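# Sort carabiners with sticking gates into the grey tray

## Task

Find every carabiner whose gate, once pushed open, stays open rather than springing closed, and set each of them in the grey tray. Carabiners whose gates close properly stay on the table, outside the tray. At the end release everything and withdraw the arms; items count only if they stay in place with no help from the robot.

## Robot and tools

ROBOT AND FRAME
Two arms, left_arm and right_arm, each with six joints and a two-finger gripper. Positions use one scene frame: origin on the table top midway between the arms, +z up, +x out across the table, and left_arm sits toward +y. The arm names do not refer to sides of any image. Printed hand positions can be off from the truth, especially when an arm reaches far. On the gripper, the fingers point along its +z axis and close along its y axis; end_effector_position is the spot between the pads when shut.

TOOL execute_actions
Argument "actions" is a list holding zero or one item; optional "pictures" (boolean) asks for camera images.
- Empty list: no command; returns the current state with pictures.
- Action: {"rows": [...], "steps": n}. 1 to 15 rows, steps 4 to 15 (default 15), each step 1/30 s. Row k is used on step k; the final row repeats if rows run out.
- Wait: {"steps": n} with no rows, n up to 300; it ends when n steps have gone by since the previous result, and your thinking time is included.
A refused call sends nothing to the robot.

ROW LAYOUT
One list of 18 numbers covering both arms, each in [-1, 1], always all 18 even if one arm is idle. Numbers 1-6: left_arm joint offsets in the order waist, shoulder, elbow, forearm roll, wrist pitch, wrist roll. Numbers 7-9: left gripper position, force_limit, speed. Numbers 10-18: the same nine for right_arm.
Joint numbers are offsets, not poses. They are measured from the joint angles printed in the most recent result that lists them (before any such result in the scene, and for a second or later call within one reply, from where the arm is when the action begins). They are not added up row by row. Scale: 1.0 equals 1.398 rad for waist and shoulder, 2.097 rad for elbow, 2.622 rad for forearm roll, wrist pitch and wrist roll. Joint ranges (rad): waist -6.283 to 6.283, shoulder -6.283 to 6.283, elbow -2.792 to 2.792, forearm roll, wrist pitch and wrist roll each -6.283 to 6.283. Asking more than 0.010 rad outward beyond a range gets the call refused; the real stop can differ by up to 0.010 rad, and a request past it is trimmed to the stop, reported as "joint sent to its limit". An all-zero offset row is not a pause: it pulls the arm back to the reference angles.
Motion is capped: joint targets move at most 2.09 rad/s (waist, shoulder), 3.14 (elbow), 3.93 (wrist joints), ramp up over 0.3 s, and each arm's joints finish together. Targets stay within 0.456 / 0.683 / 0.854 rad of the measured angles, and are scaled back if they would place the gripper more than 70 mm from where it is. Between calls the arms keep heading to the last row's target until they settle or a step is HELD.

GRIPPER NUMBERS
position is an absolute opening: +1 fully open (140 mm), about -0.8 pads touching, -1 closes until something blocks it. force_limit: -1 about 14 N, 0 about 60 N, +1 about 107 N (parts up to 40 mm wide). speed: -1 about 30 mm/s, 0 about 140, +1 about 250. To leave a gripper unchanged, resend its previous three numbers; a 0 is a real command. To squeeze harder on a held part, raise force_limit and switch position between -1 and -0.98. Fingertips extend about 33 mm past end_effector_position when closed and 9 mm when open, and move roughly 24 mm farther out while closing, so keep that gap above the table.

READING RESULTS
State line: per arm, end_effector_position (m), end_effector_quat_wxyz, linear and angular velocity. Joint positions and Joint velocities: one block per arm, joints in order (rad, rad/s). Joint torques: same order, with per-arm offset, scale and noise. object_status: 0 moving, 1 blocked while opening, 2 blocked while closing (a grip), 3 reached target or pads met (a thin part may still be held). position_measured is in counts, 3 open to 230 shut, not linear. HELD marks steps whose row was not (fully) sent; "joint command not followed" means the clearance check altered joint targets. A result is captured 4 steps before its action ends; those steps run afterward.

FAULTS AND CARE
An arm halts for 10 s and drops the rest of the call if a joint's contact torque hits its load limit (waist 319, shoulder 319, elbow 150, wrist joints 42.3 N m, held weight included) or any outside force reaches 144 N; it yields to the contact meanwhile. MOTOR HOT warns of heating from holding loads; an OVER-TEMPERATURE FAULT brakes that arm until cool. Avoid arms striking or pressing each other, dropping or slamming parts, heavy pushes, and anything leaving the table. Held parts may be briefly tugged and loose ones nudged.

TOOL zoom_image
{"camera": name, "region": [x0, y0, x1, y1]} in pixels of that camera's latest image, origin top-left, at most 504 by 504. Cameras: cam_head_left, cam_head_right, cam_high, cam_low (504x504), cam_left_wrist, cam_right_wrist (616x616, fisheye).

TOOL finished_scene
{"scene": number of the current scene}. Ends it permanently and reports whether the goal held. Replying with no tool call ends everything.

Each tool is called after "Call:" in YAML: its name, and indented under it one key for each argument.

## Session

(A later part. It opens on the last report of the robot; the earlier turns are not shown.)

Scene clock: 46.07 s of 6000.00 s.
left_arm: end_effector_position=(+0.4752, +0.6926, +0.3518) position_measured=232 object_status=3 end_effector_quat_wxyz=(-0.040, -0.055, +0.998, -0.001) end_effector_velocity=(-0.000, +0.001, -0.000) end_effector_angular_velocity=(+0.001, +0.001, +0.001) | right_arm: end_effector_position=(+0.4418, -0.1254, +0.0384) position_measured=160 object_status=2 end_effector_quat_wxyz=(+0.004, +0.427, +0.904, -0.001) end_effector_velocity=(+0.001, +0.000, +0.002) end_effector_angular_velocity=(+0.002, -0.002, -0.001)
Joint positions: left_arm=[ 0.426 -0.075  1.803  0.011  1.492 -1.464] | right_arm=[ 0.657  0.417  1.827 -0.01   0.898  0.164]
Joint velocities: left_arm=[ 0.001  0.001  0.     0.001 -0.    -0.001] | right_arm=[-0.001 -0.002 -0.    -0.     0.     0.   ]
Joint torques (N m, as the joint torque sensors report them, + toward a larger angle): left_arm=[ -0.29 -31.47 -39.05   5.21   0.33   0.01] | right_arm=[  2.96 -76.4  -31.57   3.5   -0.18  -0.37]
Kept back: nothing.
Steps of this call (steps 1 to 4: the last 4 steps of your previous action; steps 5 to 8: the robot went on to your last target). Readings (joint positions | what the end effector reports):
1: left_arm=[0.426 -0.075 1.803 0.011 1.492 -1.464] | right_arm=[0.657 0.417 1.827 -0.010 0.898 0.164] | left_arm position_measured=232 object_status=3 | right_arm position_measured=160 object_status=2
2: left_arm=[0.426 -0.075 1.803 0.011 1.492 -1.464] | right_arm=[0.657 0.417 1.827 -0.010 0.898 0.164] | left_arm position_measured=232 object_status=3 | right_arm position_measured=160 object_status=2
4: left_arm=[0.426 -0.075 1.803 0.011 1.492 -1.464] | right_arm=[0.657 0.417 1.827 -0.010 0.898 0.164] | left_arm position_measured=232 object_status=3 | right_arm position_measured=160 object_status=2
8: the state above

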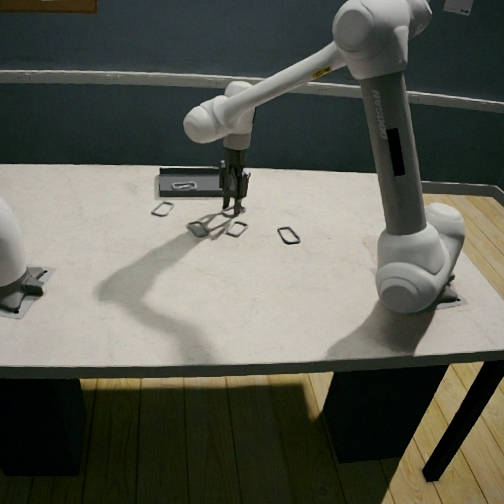

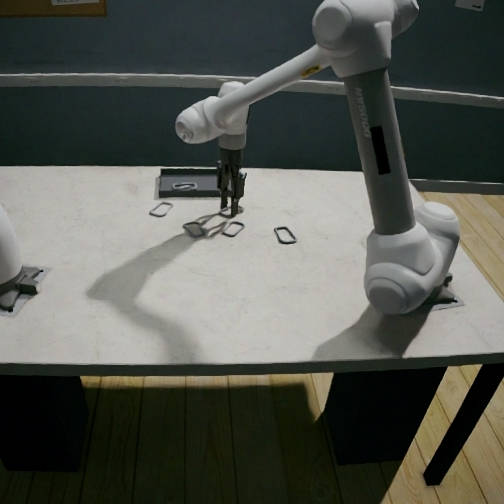

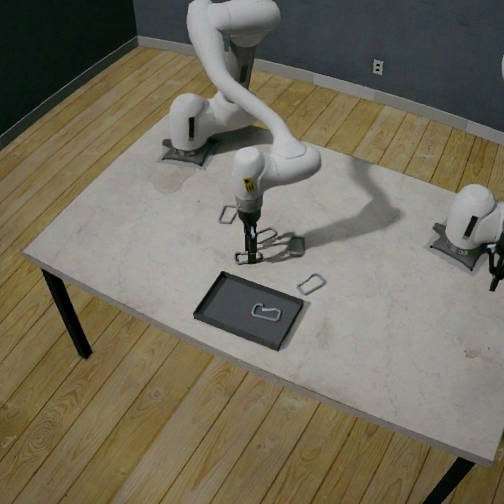

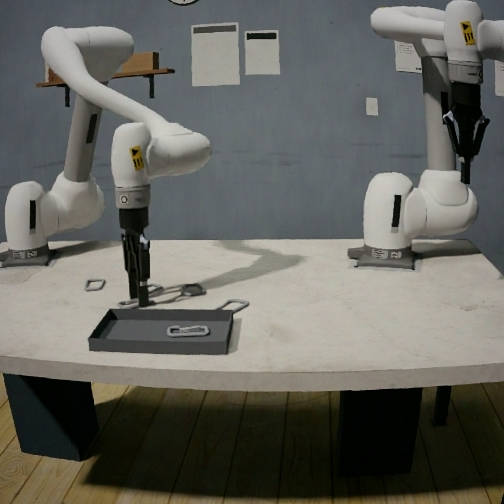

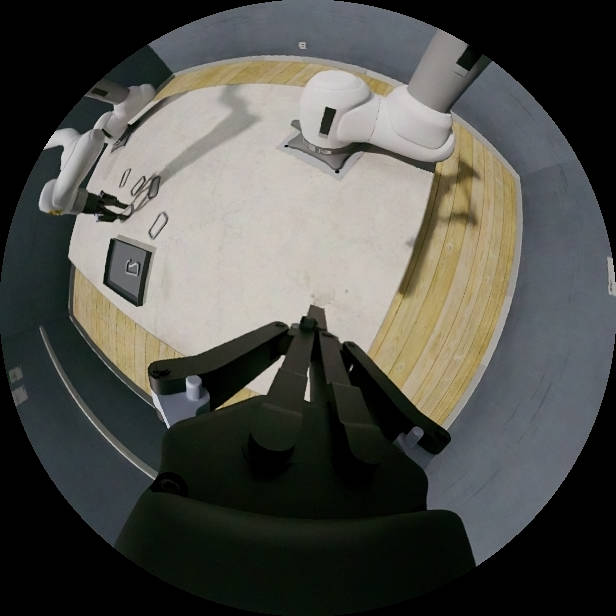

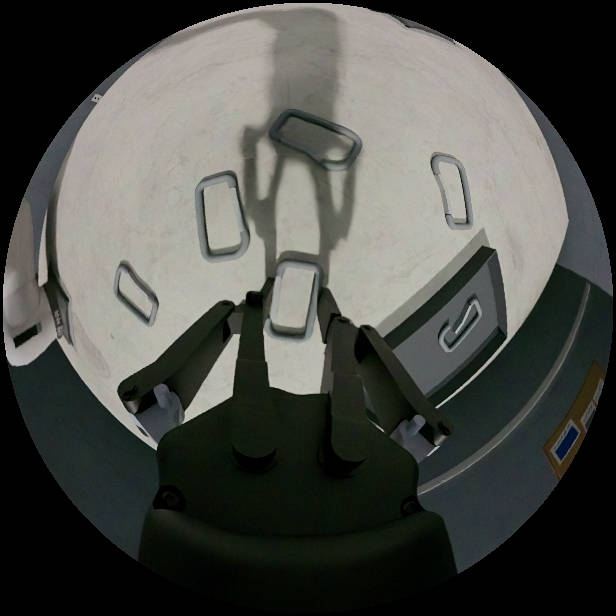

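Call:
execute_actions:
  actions:
    - {"rows":[[0,0,0,0,0,0,-1,-0.5,0,0,0,0,0,0,0,0.1,0,0],[0,0,0,0,0,0,-1,-0.5,0,0,0,0,0,0,0,0.1,0,0],[0,0,0,0,0,0,-1,-0.5,0,0,0,0,0,0,0,0.1,0,0],[0,0,0,0,0,0,-1,-0.5,0,0,0,0,0,0,0,0.1,0,0],[0,0,0,0,0,0,-1,-0.5,0,0,0,0,0,0,0,0.1,0,0],[0,0,0,0,0,0,-1,-0.5,0,0.004,0,0,0,0,0.002,0.1,0,0],[0,0,0,0,0,0,-1,-0.5,0,0.0083,0.001,0.0006,0,-0.001,0.0044,0.1,0,0],[0,0,0,0,0,0,-1,-0.5,0,0.0083,0.001,0.0006,0,-0.001,0.0044,0.1,0,0],[0,0,0,0,0,0,-1,-0.5,0,0.0083,0.001,0.0006,0,-0.001,0.0044,0.1,0,0],[0,0,0,0,0,0,-1,-0.5,0,0.0083,0.001,0.0006,0,-0.001,0.0044,0.1,0,0],[0,0,0,0,0,0,-1,-0.5,0,0.0083,0.001,0.0006,0,-0.001,0.0044,0.1,0,0],[0,0,0,0,0,0,-1,-0.5,0,0.0083,0.001,0.0006,0,-0.001,0.0044,-0.5,-0.5,0]],"steps":15}

Call:
execute_actions:
  actions:
    - {"steps":14}
  pictures: true

Call:
zoom_image:
  camera: "cam_right_wrist"
  region: [220,210,400,390]

Scene clock: 46.70 s of 6000.00 s.
left_arm: end_effector_position=(+0.4752, +0.6926, +0.3518) position_measured=232 object_status=3 end_effector_quat_wxyz=(-0.040, -0.055, +0.998, -0.001) end_effector_velocity=(+0.000, -0.000, -0.000) end_effector_angular_velocity=(-0.001, -0.000, +0.001) | right_arm: end_effector_position=(+0.4365, -0.1212, +0.0376) position_measured=117 object_status=0 end_effector_quat_wxyz=(+0.004, +0.427, +0.904, -0.001) end_effector_velocity=(-0.015, +0.010, -0.008) end_effector_angular_velocity=(-0.002, +0.002, -0.001)
Joint positions: left_arm=[ 0.426 -0.075  1.803  0.011  1.492 -1.464] | right_arm=[ 0.667  0.418  1.828 -0.01   0.896  0.174]
Joint velocities: left_arm=[-0.    -0.     0.    -0.001 -0.    -0.001] | right_arm=[ 0.025  0.007  0.006  0.001 -0.01   0.025]
Joint torques (N m, as the joint torque sensors report them, + toward a larger angle): left_arm=[ -0.61 -31.06 -38.94   5.32   0.32   0.05] | right_arm=[ -1.79 -78.13 -31.8    3.5   -0.23  -0.6 ]
Steps of this call (steps 1 to 8: the robot went on to your last target; steps 9 to 19: the first 11 steps of this action). Readings (joint positions | what the end effector reports):
9: left_arm=[0.426 -0.075 1.803 0.011 1.492 -1.464] | right_arm=[0.657 0.417 1.827 -0.010 0.898 0.164] | left_arm position_measured=232 object_status=3 | right_arm position_measured=160 object_status=0
10: left_arm=[0.426 -0.075 1.803 0.011 1.492 -1.464] | right_arm=[0.657 0.417 1.827 -0.010 0.898 0.164] | left_arm position_measured=232 object_status=3 | right_arm position_measured=160 object_status=0
12: left_arm=[0.426 -0.075 1.803 0.011 1.492 -1.464] | right_arm=[0.657 0.417 1.827 -0.010 0.898 0.164] | left_arm position_measured=232 object_status=3 | right_arm position_measured=143 object_status=0
16: left_arm=[0.426 -0.075 1.803 0.011 1.492 -1.464] | right_arm=[0.661 0.417 1.827 -0.010 0.898 0.168] | left_arm position_measured=232 object_status=3 | right_arm position_measured=117 object_status=0
19: the state above

Scene clock: 47.17 s of 6000.00 s.
left_arm: end_effector_position=(+0.4752, +0.6926, +0.3518) position_measured=232 object_status=3 end_effector_quat_wxyz=(-0.040, -0.055, +0.998, -0.001) end_effector_velocity=(-0.000, +0.001, +0.000) end_effector_angular_velocity=(+0.001, +0.000, +0.003) | right_arm: end_effector_position=(+0.4355, -0.1205, +0.0370) position_measured=161 object_status=2 end_effector_quat_wxyz=(+0.004, +0.427, +0.904, -0.001) end_effector_velocity=(-0.000, +0.000, -0.000) end_effector_angular_velocity=(+0.000, +0.000, -0.000)
Joint positions: left_arm=[ 0.426 -0.075  1.803  0.011  1.492 -1.464] | right_arm=[ 0.669  0.418  1.828 -0.01   0.896  0.175]
Joint velocities: left_arm=[ 0.001 -0.    -0.     0.     0.    -0.002] | right_arm=[ 0.001  0.    -0.     0.    -0.     0.001]
Joint torques (N m, as the joint torque sensors report them, + toward a larger angle): left_arm=[ -0.35 -30.7  -39.27   5.23   0.37  -0.07] | right_arm=[  3.58 -57.58 -19.28   4.49  -0.37  -0.26]
Kept back: nothing.
Steps of this call (steps 1 to 4: the last 4 steps of your previous action; steps 5 to 14: the robot went on to your last target). Readings (joint positions | what the end effector reports):
1: left_arm=[0.426 -0.075 1.803 0.011 1.492 -1.464] | right_arm=[0.667 0.418 1.828 -0.010 0.896 0.174] | left_arm position_measured=232 object_status=3 | right_arm position_measured=117 object_status=0
2: left_arm=[0.426 -0.075 1.803 0.011 1.492 -1.464] | right_arm=[0.668 0.418 1.828 -0.010 0.896 0.175] | left_arm position_measured=232 object_status=3 | right_arm position_measured=119 object_status=0
4: left_arm=[0.426 -0.075 1.803 0.011 1.492 -1.464] | right_arm=[0.668 0.418 1.828 -0.010 0.896 0.175] | left_arm position_measured=232 object_status=3 | right_arm position_measured=134 object_status=0
8: left_arm=[0.426 -0.075 1.803 0.011 1.492 -1.464] | right_arm=[0.668 0.418 1.828 -0.010 0.896 0.175] | left_arm position_measured=232 object_status=3 | right_arm position_measured=161 object_status=0
14: the state above

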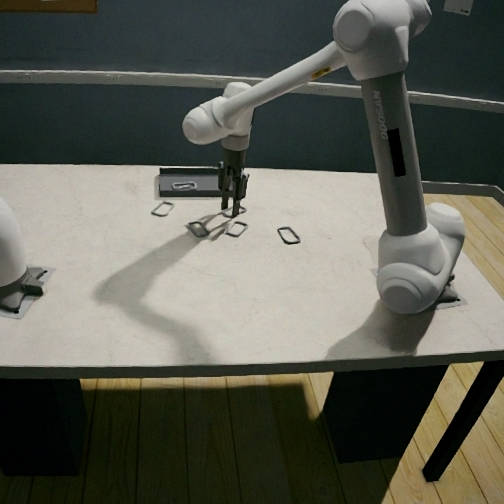

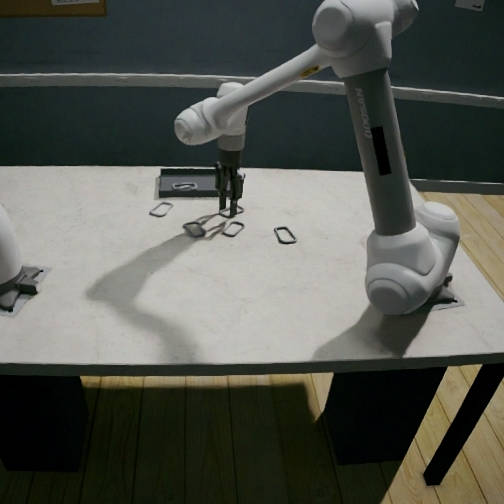

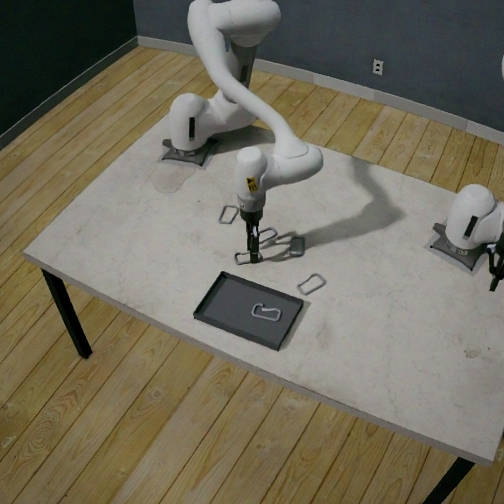

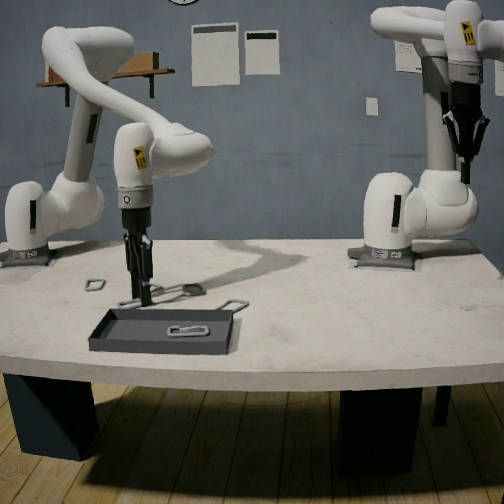

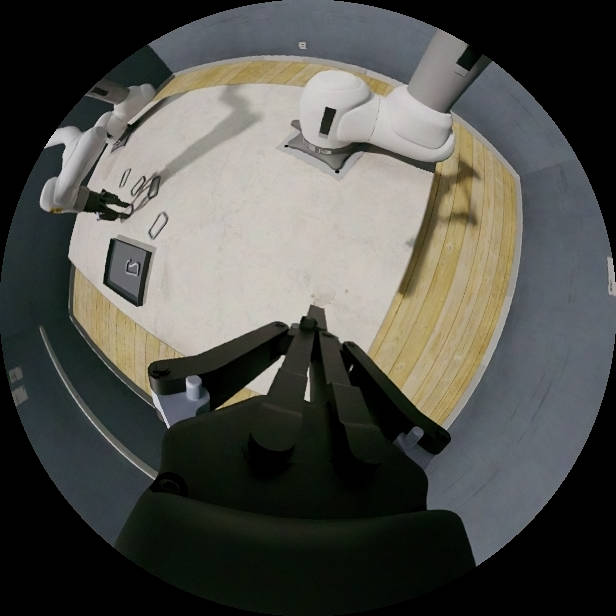

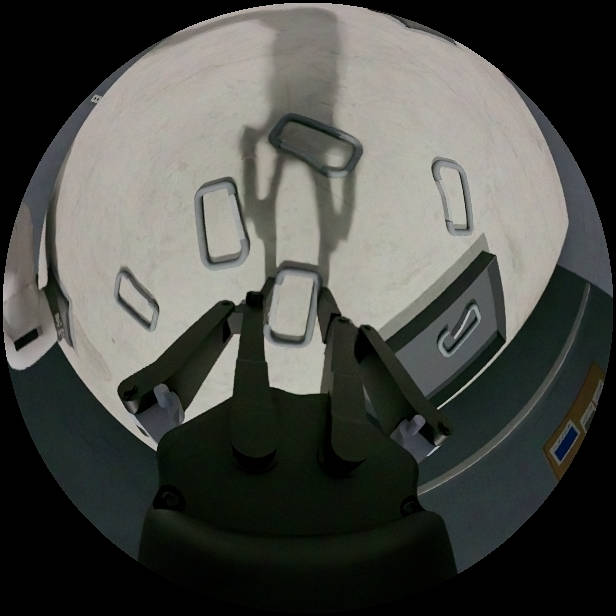

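Region (220, 210, 400, 390) of cam_right_wrist's 616x616 image, scaled by 2.800, with more detail than that image has.

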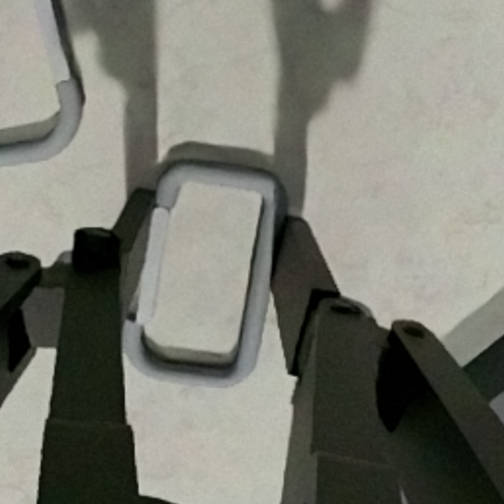

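Call:
execute_actions:
  actions:
    - {"rows":[[0,0,0,0,0,0,-1,-0.5,0,0,-0.0016,-0.001,0,0.0016,0,-0.52,-0.5,0]],"steps":15}

Call:
execute_actions:
  actions:
    - {"steps":8}
  pictures: true

Call:
zoom_image:
  camera: "cam_right_wrist"
  region: [220,210,400,390]

Scene clock: 47.90 s of 6000.00 s.
left_arm: end_effector_position=(+0.4752, +0.6926, +0.3518) position_measured=232 object_status=3 end_effector_quat_wxyz=(-0.040, -0.055, +0.998, -0.001) end_effector_velocity=(-0.000, -0.000, +0.000) end_effector_angular_velocity=(-0.001, +0.000, +0.001) | right_arm: end_effector_position=(+0.4357, -0.1203, +0.0393) position_measured=161 object_status=2 end_effector_quat_wxyz=(+0.004, +0.427, +0.904, -0.001) end_effector_velocity=(+0.000, +0.000, +0.002) end_effector_angular_velocity=(+0.001, -0.001, +0.000)
Joint positions: left_arm=[ 0.426 -0.075  1.803  0.011  1.492 -1.464] | right_arm=[ 0.669  0.416  1.826 -0.01   0.9    0.175]
Joint velocities: left_arm=[ 0.    -0.     0.    -0.001  0.    -0.   ] | right_arm=[ 0.    -0.002 -0.001 -0.001  0.001  0.001]
Joint torques (N m, as the joint torque sensors report them, + toward a larger angle): left_arm=[  0.2  -30.66 -39.48   5.24   0.41  -0.06] | right_arm=[  2.52 -75.5  -30.48   3.39  -0.44  -0.13]
Steps of this call (steps 1 to 11: the robot went on to your last target; steps 12 to 22: the first 11 steps of this action). Readings (joint positions | what the end effector reports):
12: left_arm=[0.426 -0.075 1.803 0.011 1.492 -1.464] | right_arm=[0.669 0.418 1.828 -0.010 0.896 0.175] | left_arm position_measured=232 object_status=3 | right_arm position_measured=161 object_status=0
13: left_arm=[0.426 -0.075 1.803 0.011 1.492 -1.464] | right_arm=[0.669 0.418 1.828 -0.010 0.896 0.175] | left_arm position_measured=232 object_status=3 | right_arm position_measured=161 object_status=0
15: left_arm=[0.426 -0.075 1.803 0.011 1.492 -1.464] | right_arm=[0.669 0.417 1.827 -0.010 0.898 0.175] | left_arm position_measured=232 object_status=3 | right_arm position_measured=161 object_status=0
19: left_arm=[0.426 -0.075 1.803 0.011 1.492 -1.464] | right_arm=[0.669 0.416 1.826 -0.010 0.900 0.175] | left_arm position_measured=232 object_status=3 | right_arm position_measured=161 object_status=2
22: the state above

Scene clock: 48.17 s of 6000.00 s.
left_arm: end_effector_position=(+0.4752, +0.6926, +0.3518) position_measured=232 object_status=3 end_effector_quat_wxyz=(-0.040, -0.055, +0.998, -0.001) end_effector_velocity=(+0.000, -0.000, -0.000) end_effector_angular_velocity=(+0.000, +0.000, -0.001) | right_arm: end_effector_position=(+0.4357, -0.1203, +0.0395) position_measured=161 object_status=2 end_effector_quat_wxyz=(+0.004, +0.427, +0.904, -0.001) end_effector_velocity=(-0.000, -0.000, -0.001) end_effector_angular_velocity=(-0.001, +0.001, -0.001)
Joint positions: left_arm=[ 0.426 -0.075  1.803  0.011  1.492 -1.464] | right_arm=[ 0.669  0.416  1.826 -0.01   0.9    0.175]
Joint velocities: left_arm=[-0.     0.001 -0.     0.    -0.     0.   ] | right_arm=[-0.     0.001  0.     0.    -0.     0.   ]
Joint torques (N m, as the joint torque sensors report them, + toward a larger angle): left_arm=[ -0.66 -31.27 -39.08   5.19   0.32   0.03] | right_arm=[  3.25 -76.71 -31.37   3.23  -0.03  -0.42]
Kept back: nothing.
Steps of this call (steps 1 to 4: the last 4 steps of your previous action; steps 5 to 8: the robot went on to your last target). Readings (joint positions | what the end effector reports):
1: left_arm=[0.426 -0.075 1.803 0.011 1.492 -1.464] | right_arm=[0.669 0.416 1.826 -0.010 0.900 0.175] | left_arm position_measured=232 object_status=3 | right_arm position_measured=161 object_status=2
2: left_arm=[0.426 -0.075 1.803 0.011 1.492 -1.464] | right_arm=[0.669 0.416 1.826 -0.010 0.900 0.175] | left_arm position_measured=232 object_status=3 | right_arm position_measured=161 object_status=2
4: left_arm=[0.426 -0.075 1.803 0.011 1.492 -1.464] | right_arm=[0.669 0.416 1.826 -0.010 0.900 0.175] | left_arm position_measured=232 object_status=3 | right_arm position_measured=161 object_status=2
8: the state above

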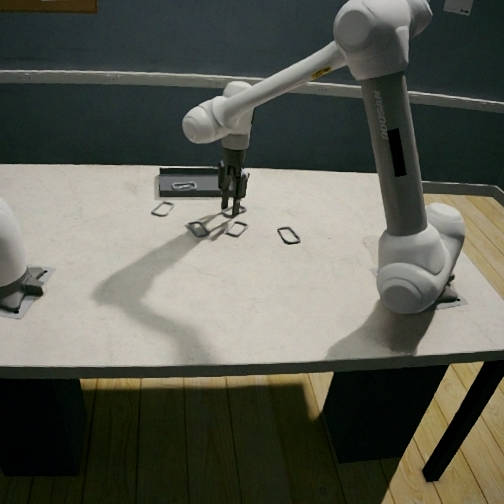

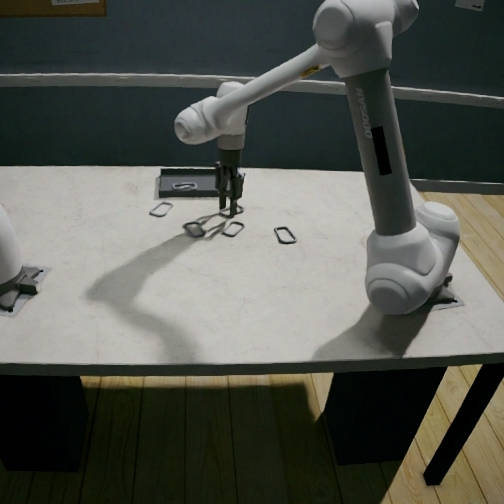

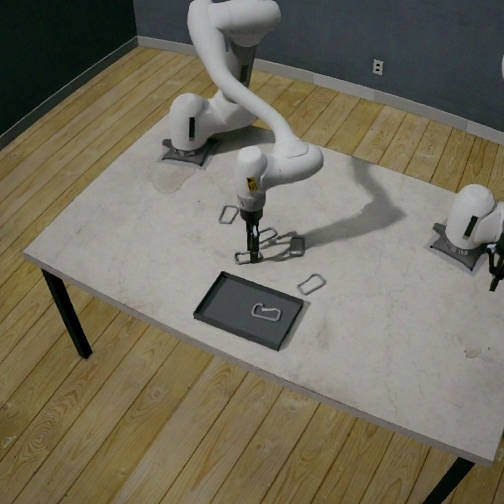

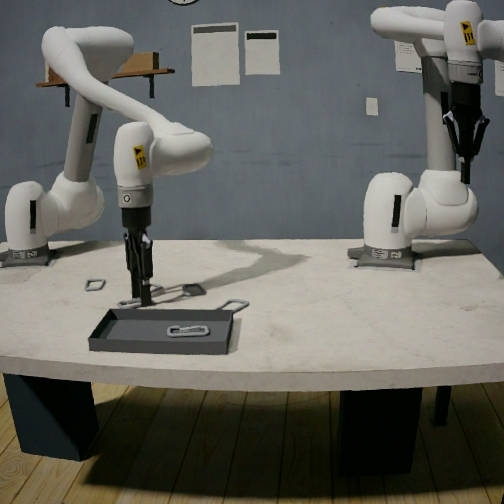

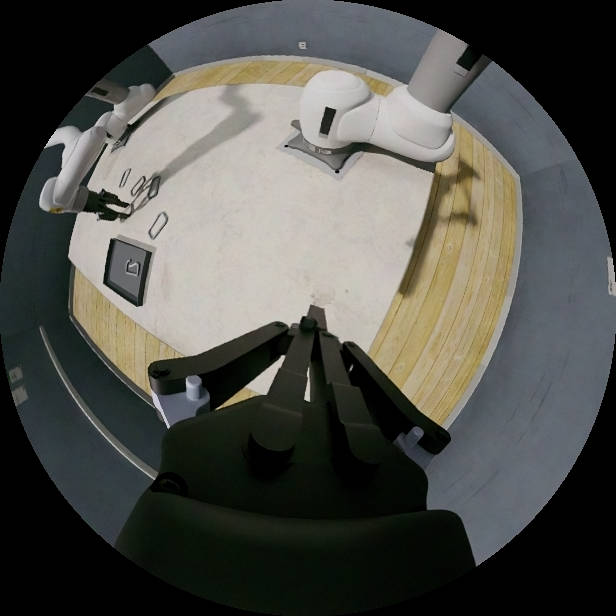

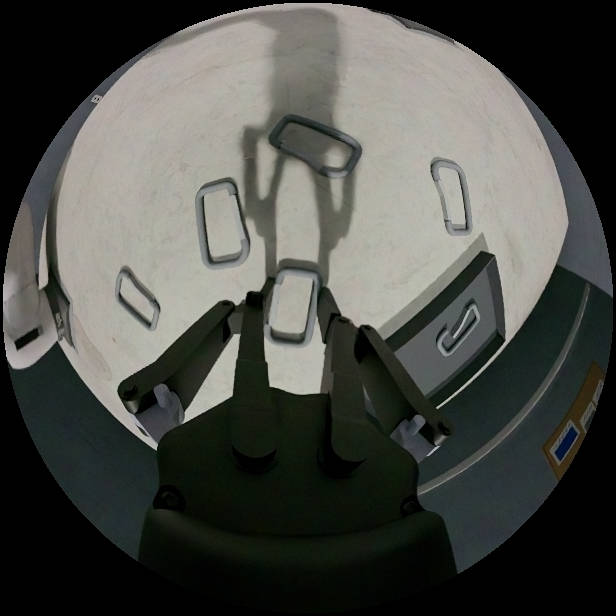

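Region (220, 210, 400, 390) of cam_right_wrist's 616x616 image, scaled by 2.800, with more detail than that image has.

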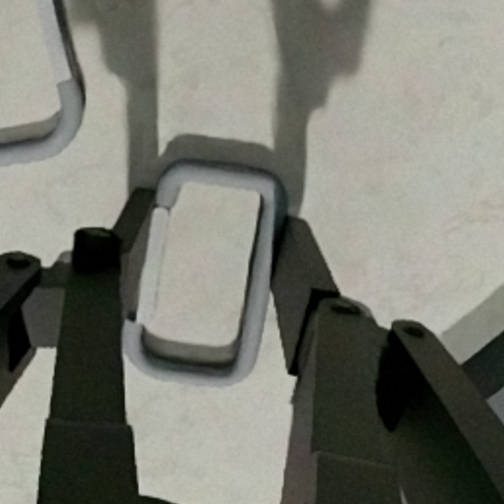

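Call:
execute_actions:
  actions:
    - {"rows":[[0,0,0,0,0,0,-1,-0.5,0,0,0,0,0,0,0,0.1,0,0],[0,0,0,0,0,0,-1,-0.5,0,0,0,0,0,0,0,0.1,0,0],[0,0,0,0,0,0,-1,-0.5,0,0,0,0,0,0,0,0.1,0,0],[0,0,0,0,0,0,-1,-0.5,0,0,0,0,0,0,0,0.1,0,0],[0,0,0,0,0,0,-1,-0.5,0,0,0,0,0,0,0,0.1,0,0],[0,0,0,0,0,0,-1,-0.5,0,-0.006,0,0,0,0,-0.003,0.1,0,0],[0,0,0,0,0,0,-1,-0.5,0,-0.013,0.0008,0.0005,0,-0.0008,-0.0069,0.1,0,0],[0,0,0,0,0,0,-1,-0.5,0,-0.013,0.0008,0.0005,0,-0.0008,-0.0069,0.1,0,0],[0,0,0,0,0,0,-1,-0.5,0,-0.013,0.0008,0.0005,0,-0.0008,-0.0069,0.1,0,0],[0,0,0,0,0,0,-1,-0.5,0,-0.013,0.0008,0.0005,0,-0.0008,-0.0069,0.1,0,0],[0,0,0,0,0,0,-1,-0.5,0,-0.013,0.0008,0.0005,0,-0.0008,-0.0069,0.1,0,0],[0,0,0,0,0,0,-1,-0.5,0,-0.013,0.0008,0.0005,0,-0.0008,-0.0069,-0.5,-0.5,0]],"steps":15}

Call:
execute_actions:
  actions:
    - {"steps":14}
  pictures: true

Call:
zoom_image:
  camera: "cam_right_wrist"
  region: [220,210,400,390]

Scene clock: 48.87 s of 6000.00 s.
left_arm: end_effector_position=(+0.4752, +0.6926, +0.3518) position_measured=232 object_status=3 end_effector_quat_wxyz=(-0.040, -0.055, +0.998, -0.001) end_effector_velocity=(-0.000, +0.001, -0.000) end_effector_angular_velocity=(+0.000, +0.000, +0.002) | right_arm: end_effector_position=(+0.4438, -0.1268, +0.0388) position_measured=117 object_status=0 end_effector_quat_wxyz=(+0.004, +0.427, +0.904, -0.001) end_effector_velocity=(+0.023, -0.020, -0.006) end_effector_angular_velocity=(-0.001, +0.000, +0.002)
Joint positions: left_arm=[ 0.426 -0.075  1.803  0.011  1.492 -1.464] | right_arm=[ 0.654  0.416  1.827 -0.01   0.898  0.16 ]
Joint velocities: left_arm=[ 0.002  0.    -0.    -0.    -0.    -0.   ] | right_arm=[-0.044  0.005  0.005 -0.    -0.009 -0.045]
Joint torques (N m, as the joint torque sensors report them, + toward a larger angle): left_arm=[ -0.35 -31.74 -38.77   5.21   0.36   0.03] | right_arm=[  8.42 -78.3  -31.08   3.69   0.14  -0.31]
Steps of this call (steps 1 to 10: the robot went on to your last target; steps 11 to 21: the first 11 steps of this action). Readings (joint positions | what the end effector reports):
11: left_arm=[0.426 -0.075 1.803 0.011 1.492 -1.464] | right_arm=[0.669 0.416 1.826 -0.010 0.900 0.175] | left_arm position_measured=232 object_status=3 | right_arm position_measured=161 object_status=0
12: left_arm=[0.426 -0.075 1.803 0.011 1.492 -1.464] | right_arm=[0.669 0.416 1.826 -0.010 0.900 0.175] | left_arm position_measured=232 object_status=3 | right_arm position_measured=161 object_status=0
14: left_arm=[0.426 -0.075 1.803 0.011 1.492 -1.464] | right_arm=[0.669 0.416 1.826 -0.010 0.900 0.175] | left_arm position_measured=232 object_status=3 | right_arm position_measured=143 object_status=0
18: left_arm=[0.426 -0.075 1.803 0.011 1.492 -1.464] | right_arm=[0.663 0.416 1.826 -0.010 0.900 0.170] | left_arm position_measured=232 object_status=3 | right_arm position_measured=117 object_status=0
21: the state above

Scene clock: 49.33 s of 6000.00 s.
left_arm: end_effector_position=(+0.4752, +0.6926, +0.3518) position_measured=232 object_status=3 end_effector_quat_wxyz=(-0.040, -0.055, +0.998, -0.001) end_effector_velocity=(-0.000, +0.000, +0.000) end_effector_angular_velocity=(+0.000, -0.000, +0.001) | right_arm: end_effector_position=(+0.4453, -0.1282, +0.0383) position_measured=164 object_status=2 end_effector_quat_wxyz=(+0.004, +0.427, +0.904, -0.001) end_effector_velocity=(+0.000, -0.000, -0.000) end_effector_angular_velocity=(-0.000, +0.001, -0.002)
Joint positions: left_arm=[ 0.426 -0.075  1.803  0.011  1.492 -1.464] | right_arm=[ 0.65   0.417  1.827 -0.01   0.898  0.157]
Joint velocities: left_arm=[ 0.001 -0.    -0.    -0.     0.    -0.   ] | right_arm=[-0.     0.     0.     0.    -0.     0.002]
Joint torques (N m, as the joint torque sensors report them, + toward a larger angle): left_arm=[  0.41 -31.1  -39.22   5.28   0.32  -0.09] | right_arm=[  2.86 -56.96 -18.98   2.96   0.25  -0.46]
Kept back: nothing.
Steps of this call (steps 1 to 4: the last 4 steps of your previous action; steps 5 to 14: the robot went on to your last target). Readings (joint positions | what the end effector reports):
1: left_arm=[0.426 -0.075 1.803 0.011 1.492 -1.464] | right_arm=[0.652 0.417 1.827 -0.010 0.898 0.159] | left_arm position_measured=232 object_status=3 | right_arm position_measured=117 object_status=0
2: left_arm=[0.426 -0.075 1.803 0.011 1.492 -1.464] | right_arm=[0.652 0.417 1.827 -0.010 0.898 0.158] | left_arm position_measured=232 object_status=3 | right_arm position_measured=119 object_status=0
4: left_arm=[0.426 -0.075 1.803 0.011 1.492 -1.464] | right_arm=[0.651 0.417 1.827 -0.010 0.898 0.158] | left_arm position_measured=232 object_status=3 | right_arm position_measured=134 object_status=0
8: left_arm=[0.426 -0.075 1.803 0.011 1.492 -1.464] | right_arm=[0.651 0.417 1.827 -0.010 0.898 0.157] | left_arm position_measured=232 object_status=3 | right_arm position_measured=164 object_status=0
14: the state above

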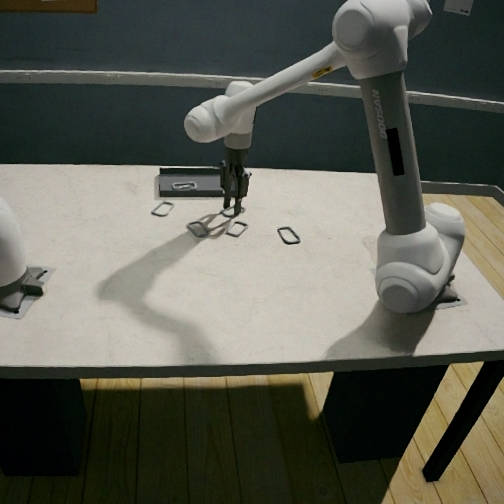

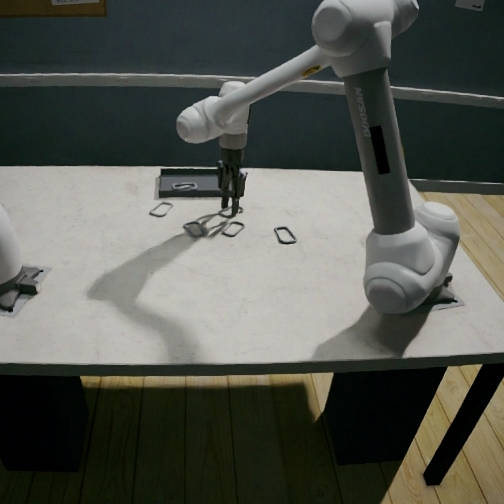

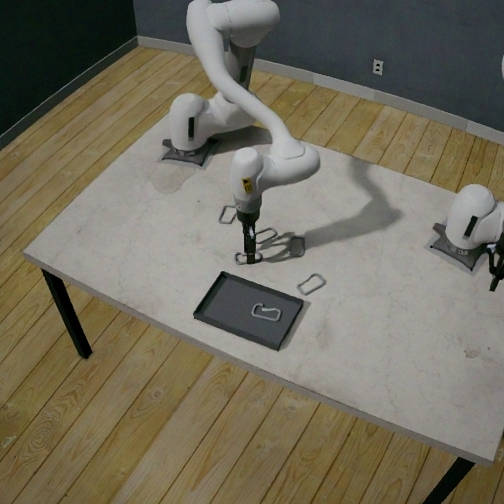

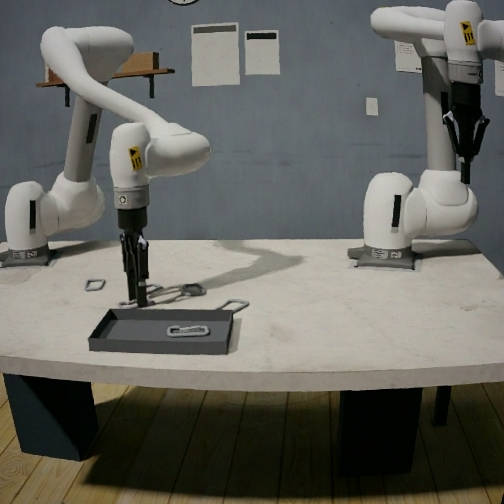

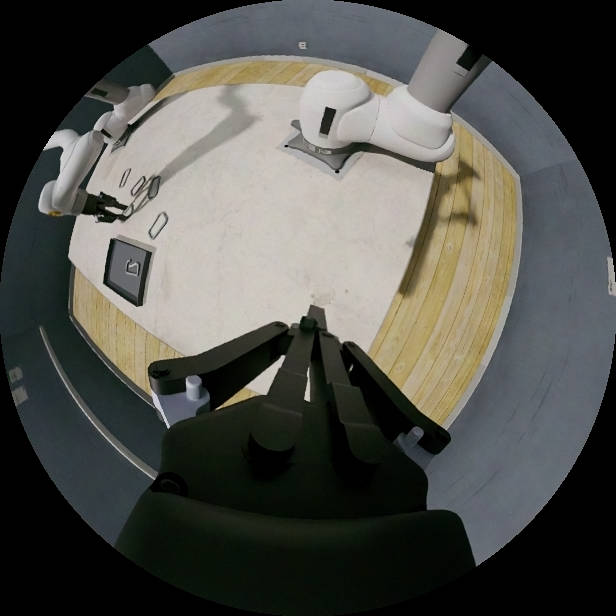

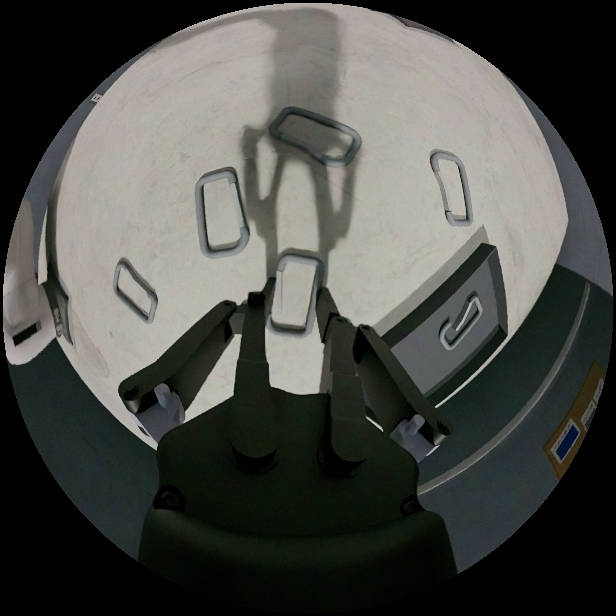

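Region (220, 210, 400, 390) of cam_right_wrist's 616x616 image, scaled by 2.800, with more detail than that image has.

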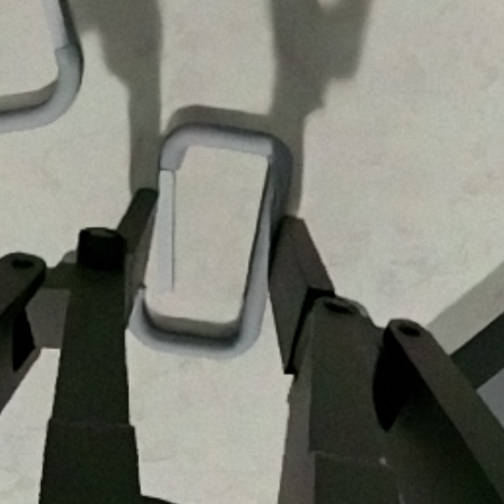

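Call:
execute_actions:
  actions:
    - {"rows":[[0,0,0,0,0,0,-1,-0.5,0,0,-0.0018,-0.001,0,0.0017,0,-0.52,-0.5,0]],"steps":15}

Call:
execute_actions:
  actions:
    - {"steps":8}
  pictures: true

Call:
zoom_image:
  camera: "cam_right_wrist"
  region: [220,210,400,390]

Scene clock: 49.87 s of 6000.00 s.
left_arm: end_effector_position=(+0.4752, +0.6926, +0.3518) position_measured=232 object_status=3 end_effector_quat_wxyz=(-0.040, -0.055, +0.998, -0.001) end_effector_velocity=(-0.001, +0.000, +0.001) end_effector_angular_velocity=(-0.001, -0.003, +0.002) | right_arm: end_effector_position=(+0.4455, -0.1281, +0.0408) position_measured=195 object_status=0 end_effector_quat_wxyz=(+0.004, +0.427, +0.904, -0.001) end_effector_velocity=(-0.000, +0.000, -0.001) end_effector_angular_velocity=(-0.002, +0.002, -0.001)
Joint positions: left_arm=[ 0.426 -0.075  1.803  0.011  1.492 -1.464] | right_arm=[ 0.65   0.415  1.825 -0.01   0.902  0.157]
Joint velocities: left_arm=[ 0.002 -0.002 -0.    -0.002 -0.     0.   ] | right_arm=[ 0.     0.003 -0.001  0.     0.001  0.001]
Joint torques (N m, as the joint torque sensors report them, + toward a larger angle): left_arm=[  0.09 -31.15 -39.25   5.29   0.39   0.09] | right_arm=[  1.31 -72.96 -29.73   3.63  -0.23  -0.19]
Steps of this call (steps 1 to 5: the robot went on to your last target; steps 6 to 16: the first 11 steps of this action). Readings (joint positions | what the end effector reports):
6: left_arm=[0.426 -0.075 1.803 0.011 1.492 -1.464] | right_arm=[0.650 0.417 1.827 -0.010 0.898 0.157] | left_arm position_measured=232 object_status=3 | right_arm position_measured=164 object_status=0
7: left_arm=[0.426 -0.075 1.803 0.011 1.492 -1.464] | right_arm=[0.650 0.417 1.827 -0.010 0.898 0.157] | left_arm position_measured=232 object_status=3 | right_arm position_measured=164 object_status=0
9: left_arm=[0.426 -0.075 1.803 0.011 1.492 -1.464] | right_arm=[0.650 0.416 1.826 -0.010 0.901 0.157] | left_arm position_measured=232 object_status=3 | right_arm position_measured=167 object_status=0
13: left_arm=[0.426 -0.075 1.803 0.011 1.492 -1.464] | right_arm=[0.650 0.415 1.825 -0.010 0.902 0.157] | left_arm position_measured=232 object_status=3 | right_arm position_measured=190 object_status=0
16: the state above

Scene clock: 50.13 s of 6000.00 s.
left_arm: end_effector_position=(+0.4752, +0.6926, +0.3518) position_measured=232 object_status=3 end_effector_quat_wxyz=(-0.040, -0.055, +0.998, -0.001) end_effector_velocity=(-0.000, +0.000, -0.000) end_effector_angular_velocity=(+0.001, +0.000, +0.000) | right_arm: end_effector_position=(+0.4455, -0.1281, +0.0409) position_measured=195 object_status=3 end_effector_quat_wxyz=(+0.004, +0.427, +0.904, -0.001) end_effector_velocity=(-0.000, -0.000, -0.000) end_effector_angular_velocity=(-0.001, -0.000, +0.000)
Joint positions: left_arm=[ 0.426 -0.075  1.803  0.011  1.492 -1.464] | right_arm=[ 0.65   0.414  1.825 -0.01   0.902  0.157]
Joint velocities: left_arm=[-0.    -0.     0.     0.001  0.    -0.001] | right_arm=[ 0.     0.     0.    -0.001 -0.     0.   ]
Joint torques (N m, as the joint torque sensors report them, + toward a larger angle): left_arm=[ -0.21 -31.99 -38.96   5.25   0.38   0.15] | right_arm=[  3.44 -75.16 -30.98   3.61  -0.29  -0.3 ]
Kept back: nothing.
Steps of this call (steps 1 to 4: the last 4 steps of your previous action; steps 5 to 8: the robot went on to your last target). Readings (joint positions | what the end effector reports):
1: left_arm=[0.426 -0.075 1.803 0.011 1.492 -1.464] | right_arm=[0.650 0.415 1.825 -0.010 0.902 0.157] | left_arm position_measured=232 object_status=3 | right_arm position_measured=195 object_status=0
2: left_arm=[0.426 -0.075 1.803 0.011 1.492 -1.464] | right_arm=[0.650 0.415 1.825 -0.010 0.902 0.157] | left_arm position_measured=232 object_status=3 | right_arm position_measured=195 object_status=0
4: left_arm=[0.426 -0.075 1.803 0.011 1.492 -1.464] | right_arm=[0.650 0.415 1.825 -0.010 0.902 0.157] | left_arm position_measured=232 object_status=3 | right_arm position_measured=195 object_status=3
8: the state above

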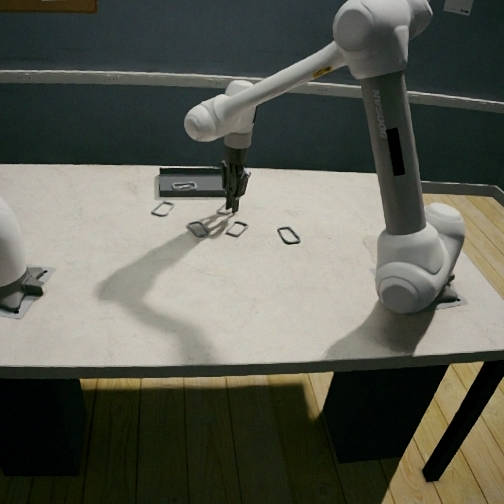

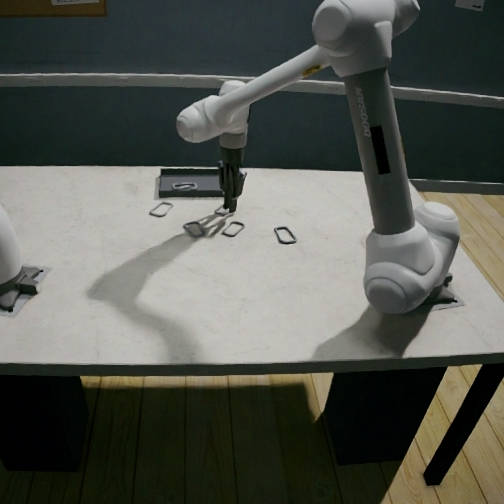

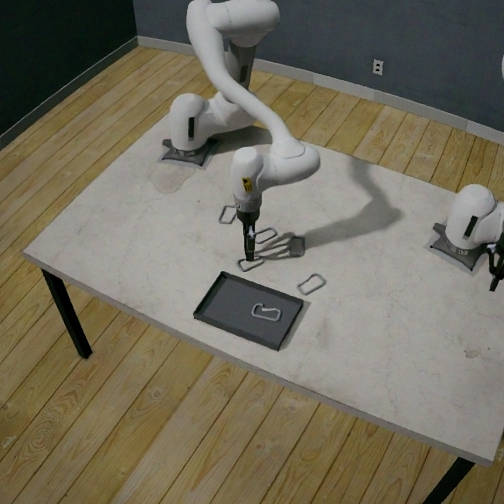

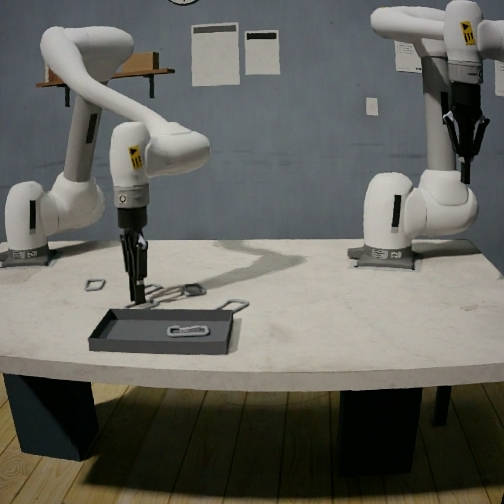

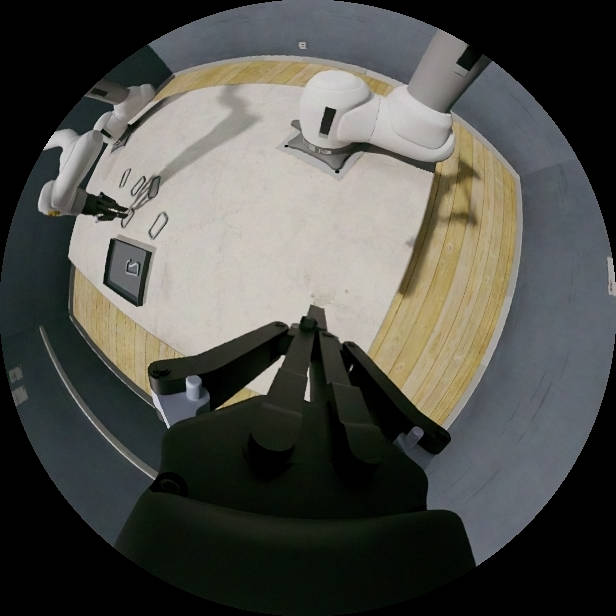

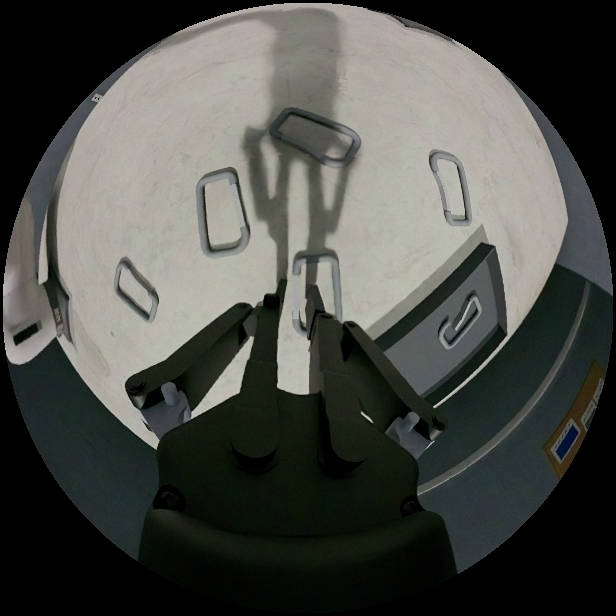

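Region (220, 210, 400, 390) of cam_right_wrist's 616x616 image, scaled by 2.800, with more detail than that image has.

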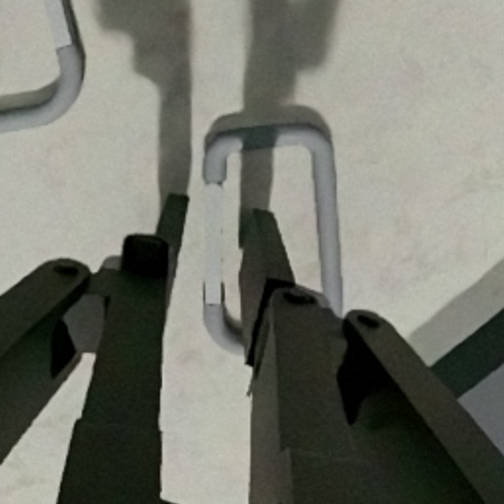

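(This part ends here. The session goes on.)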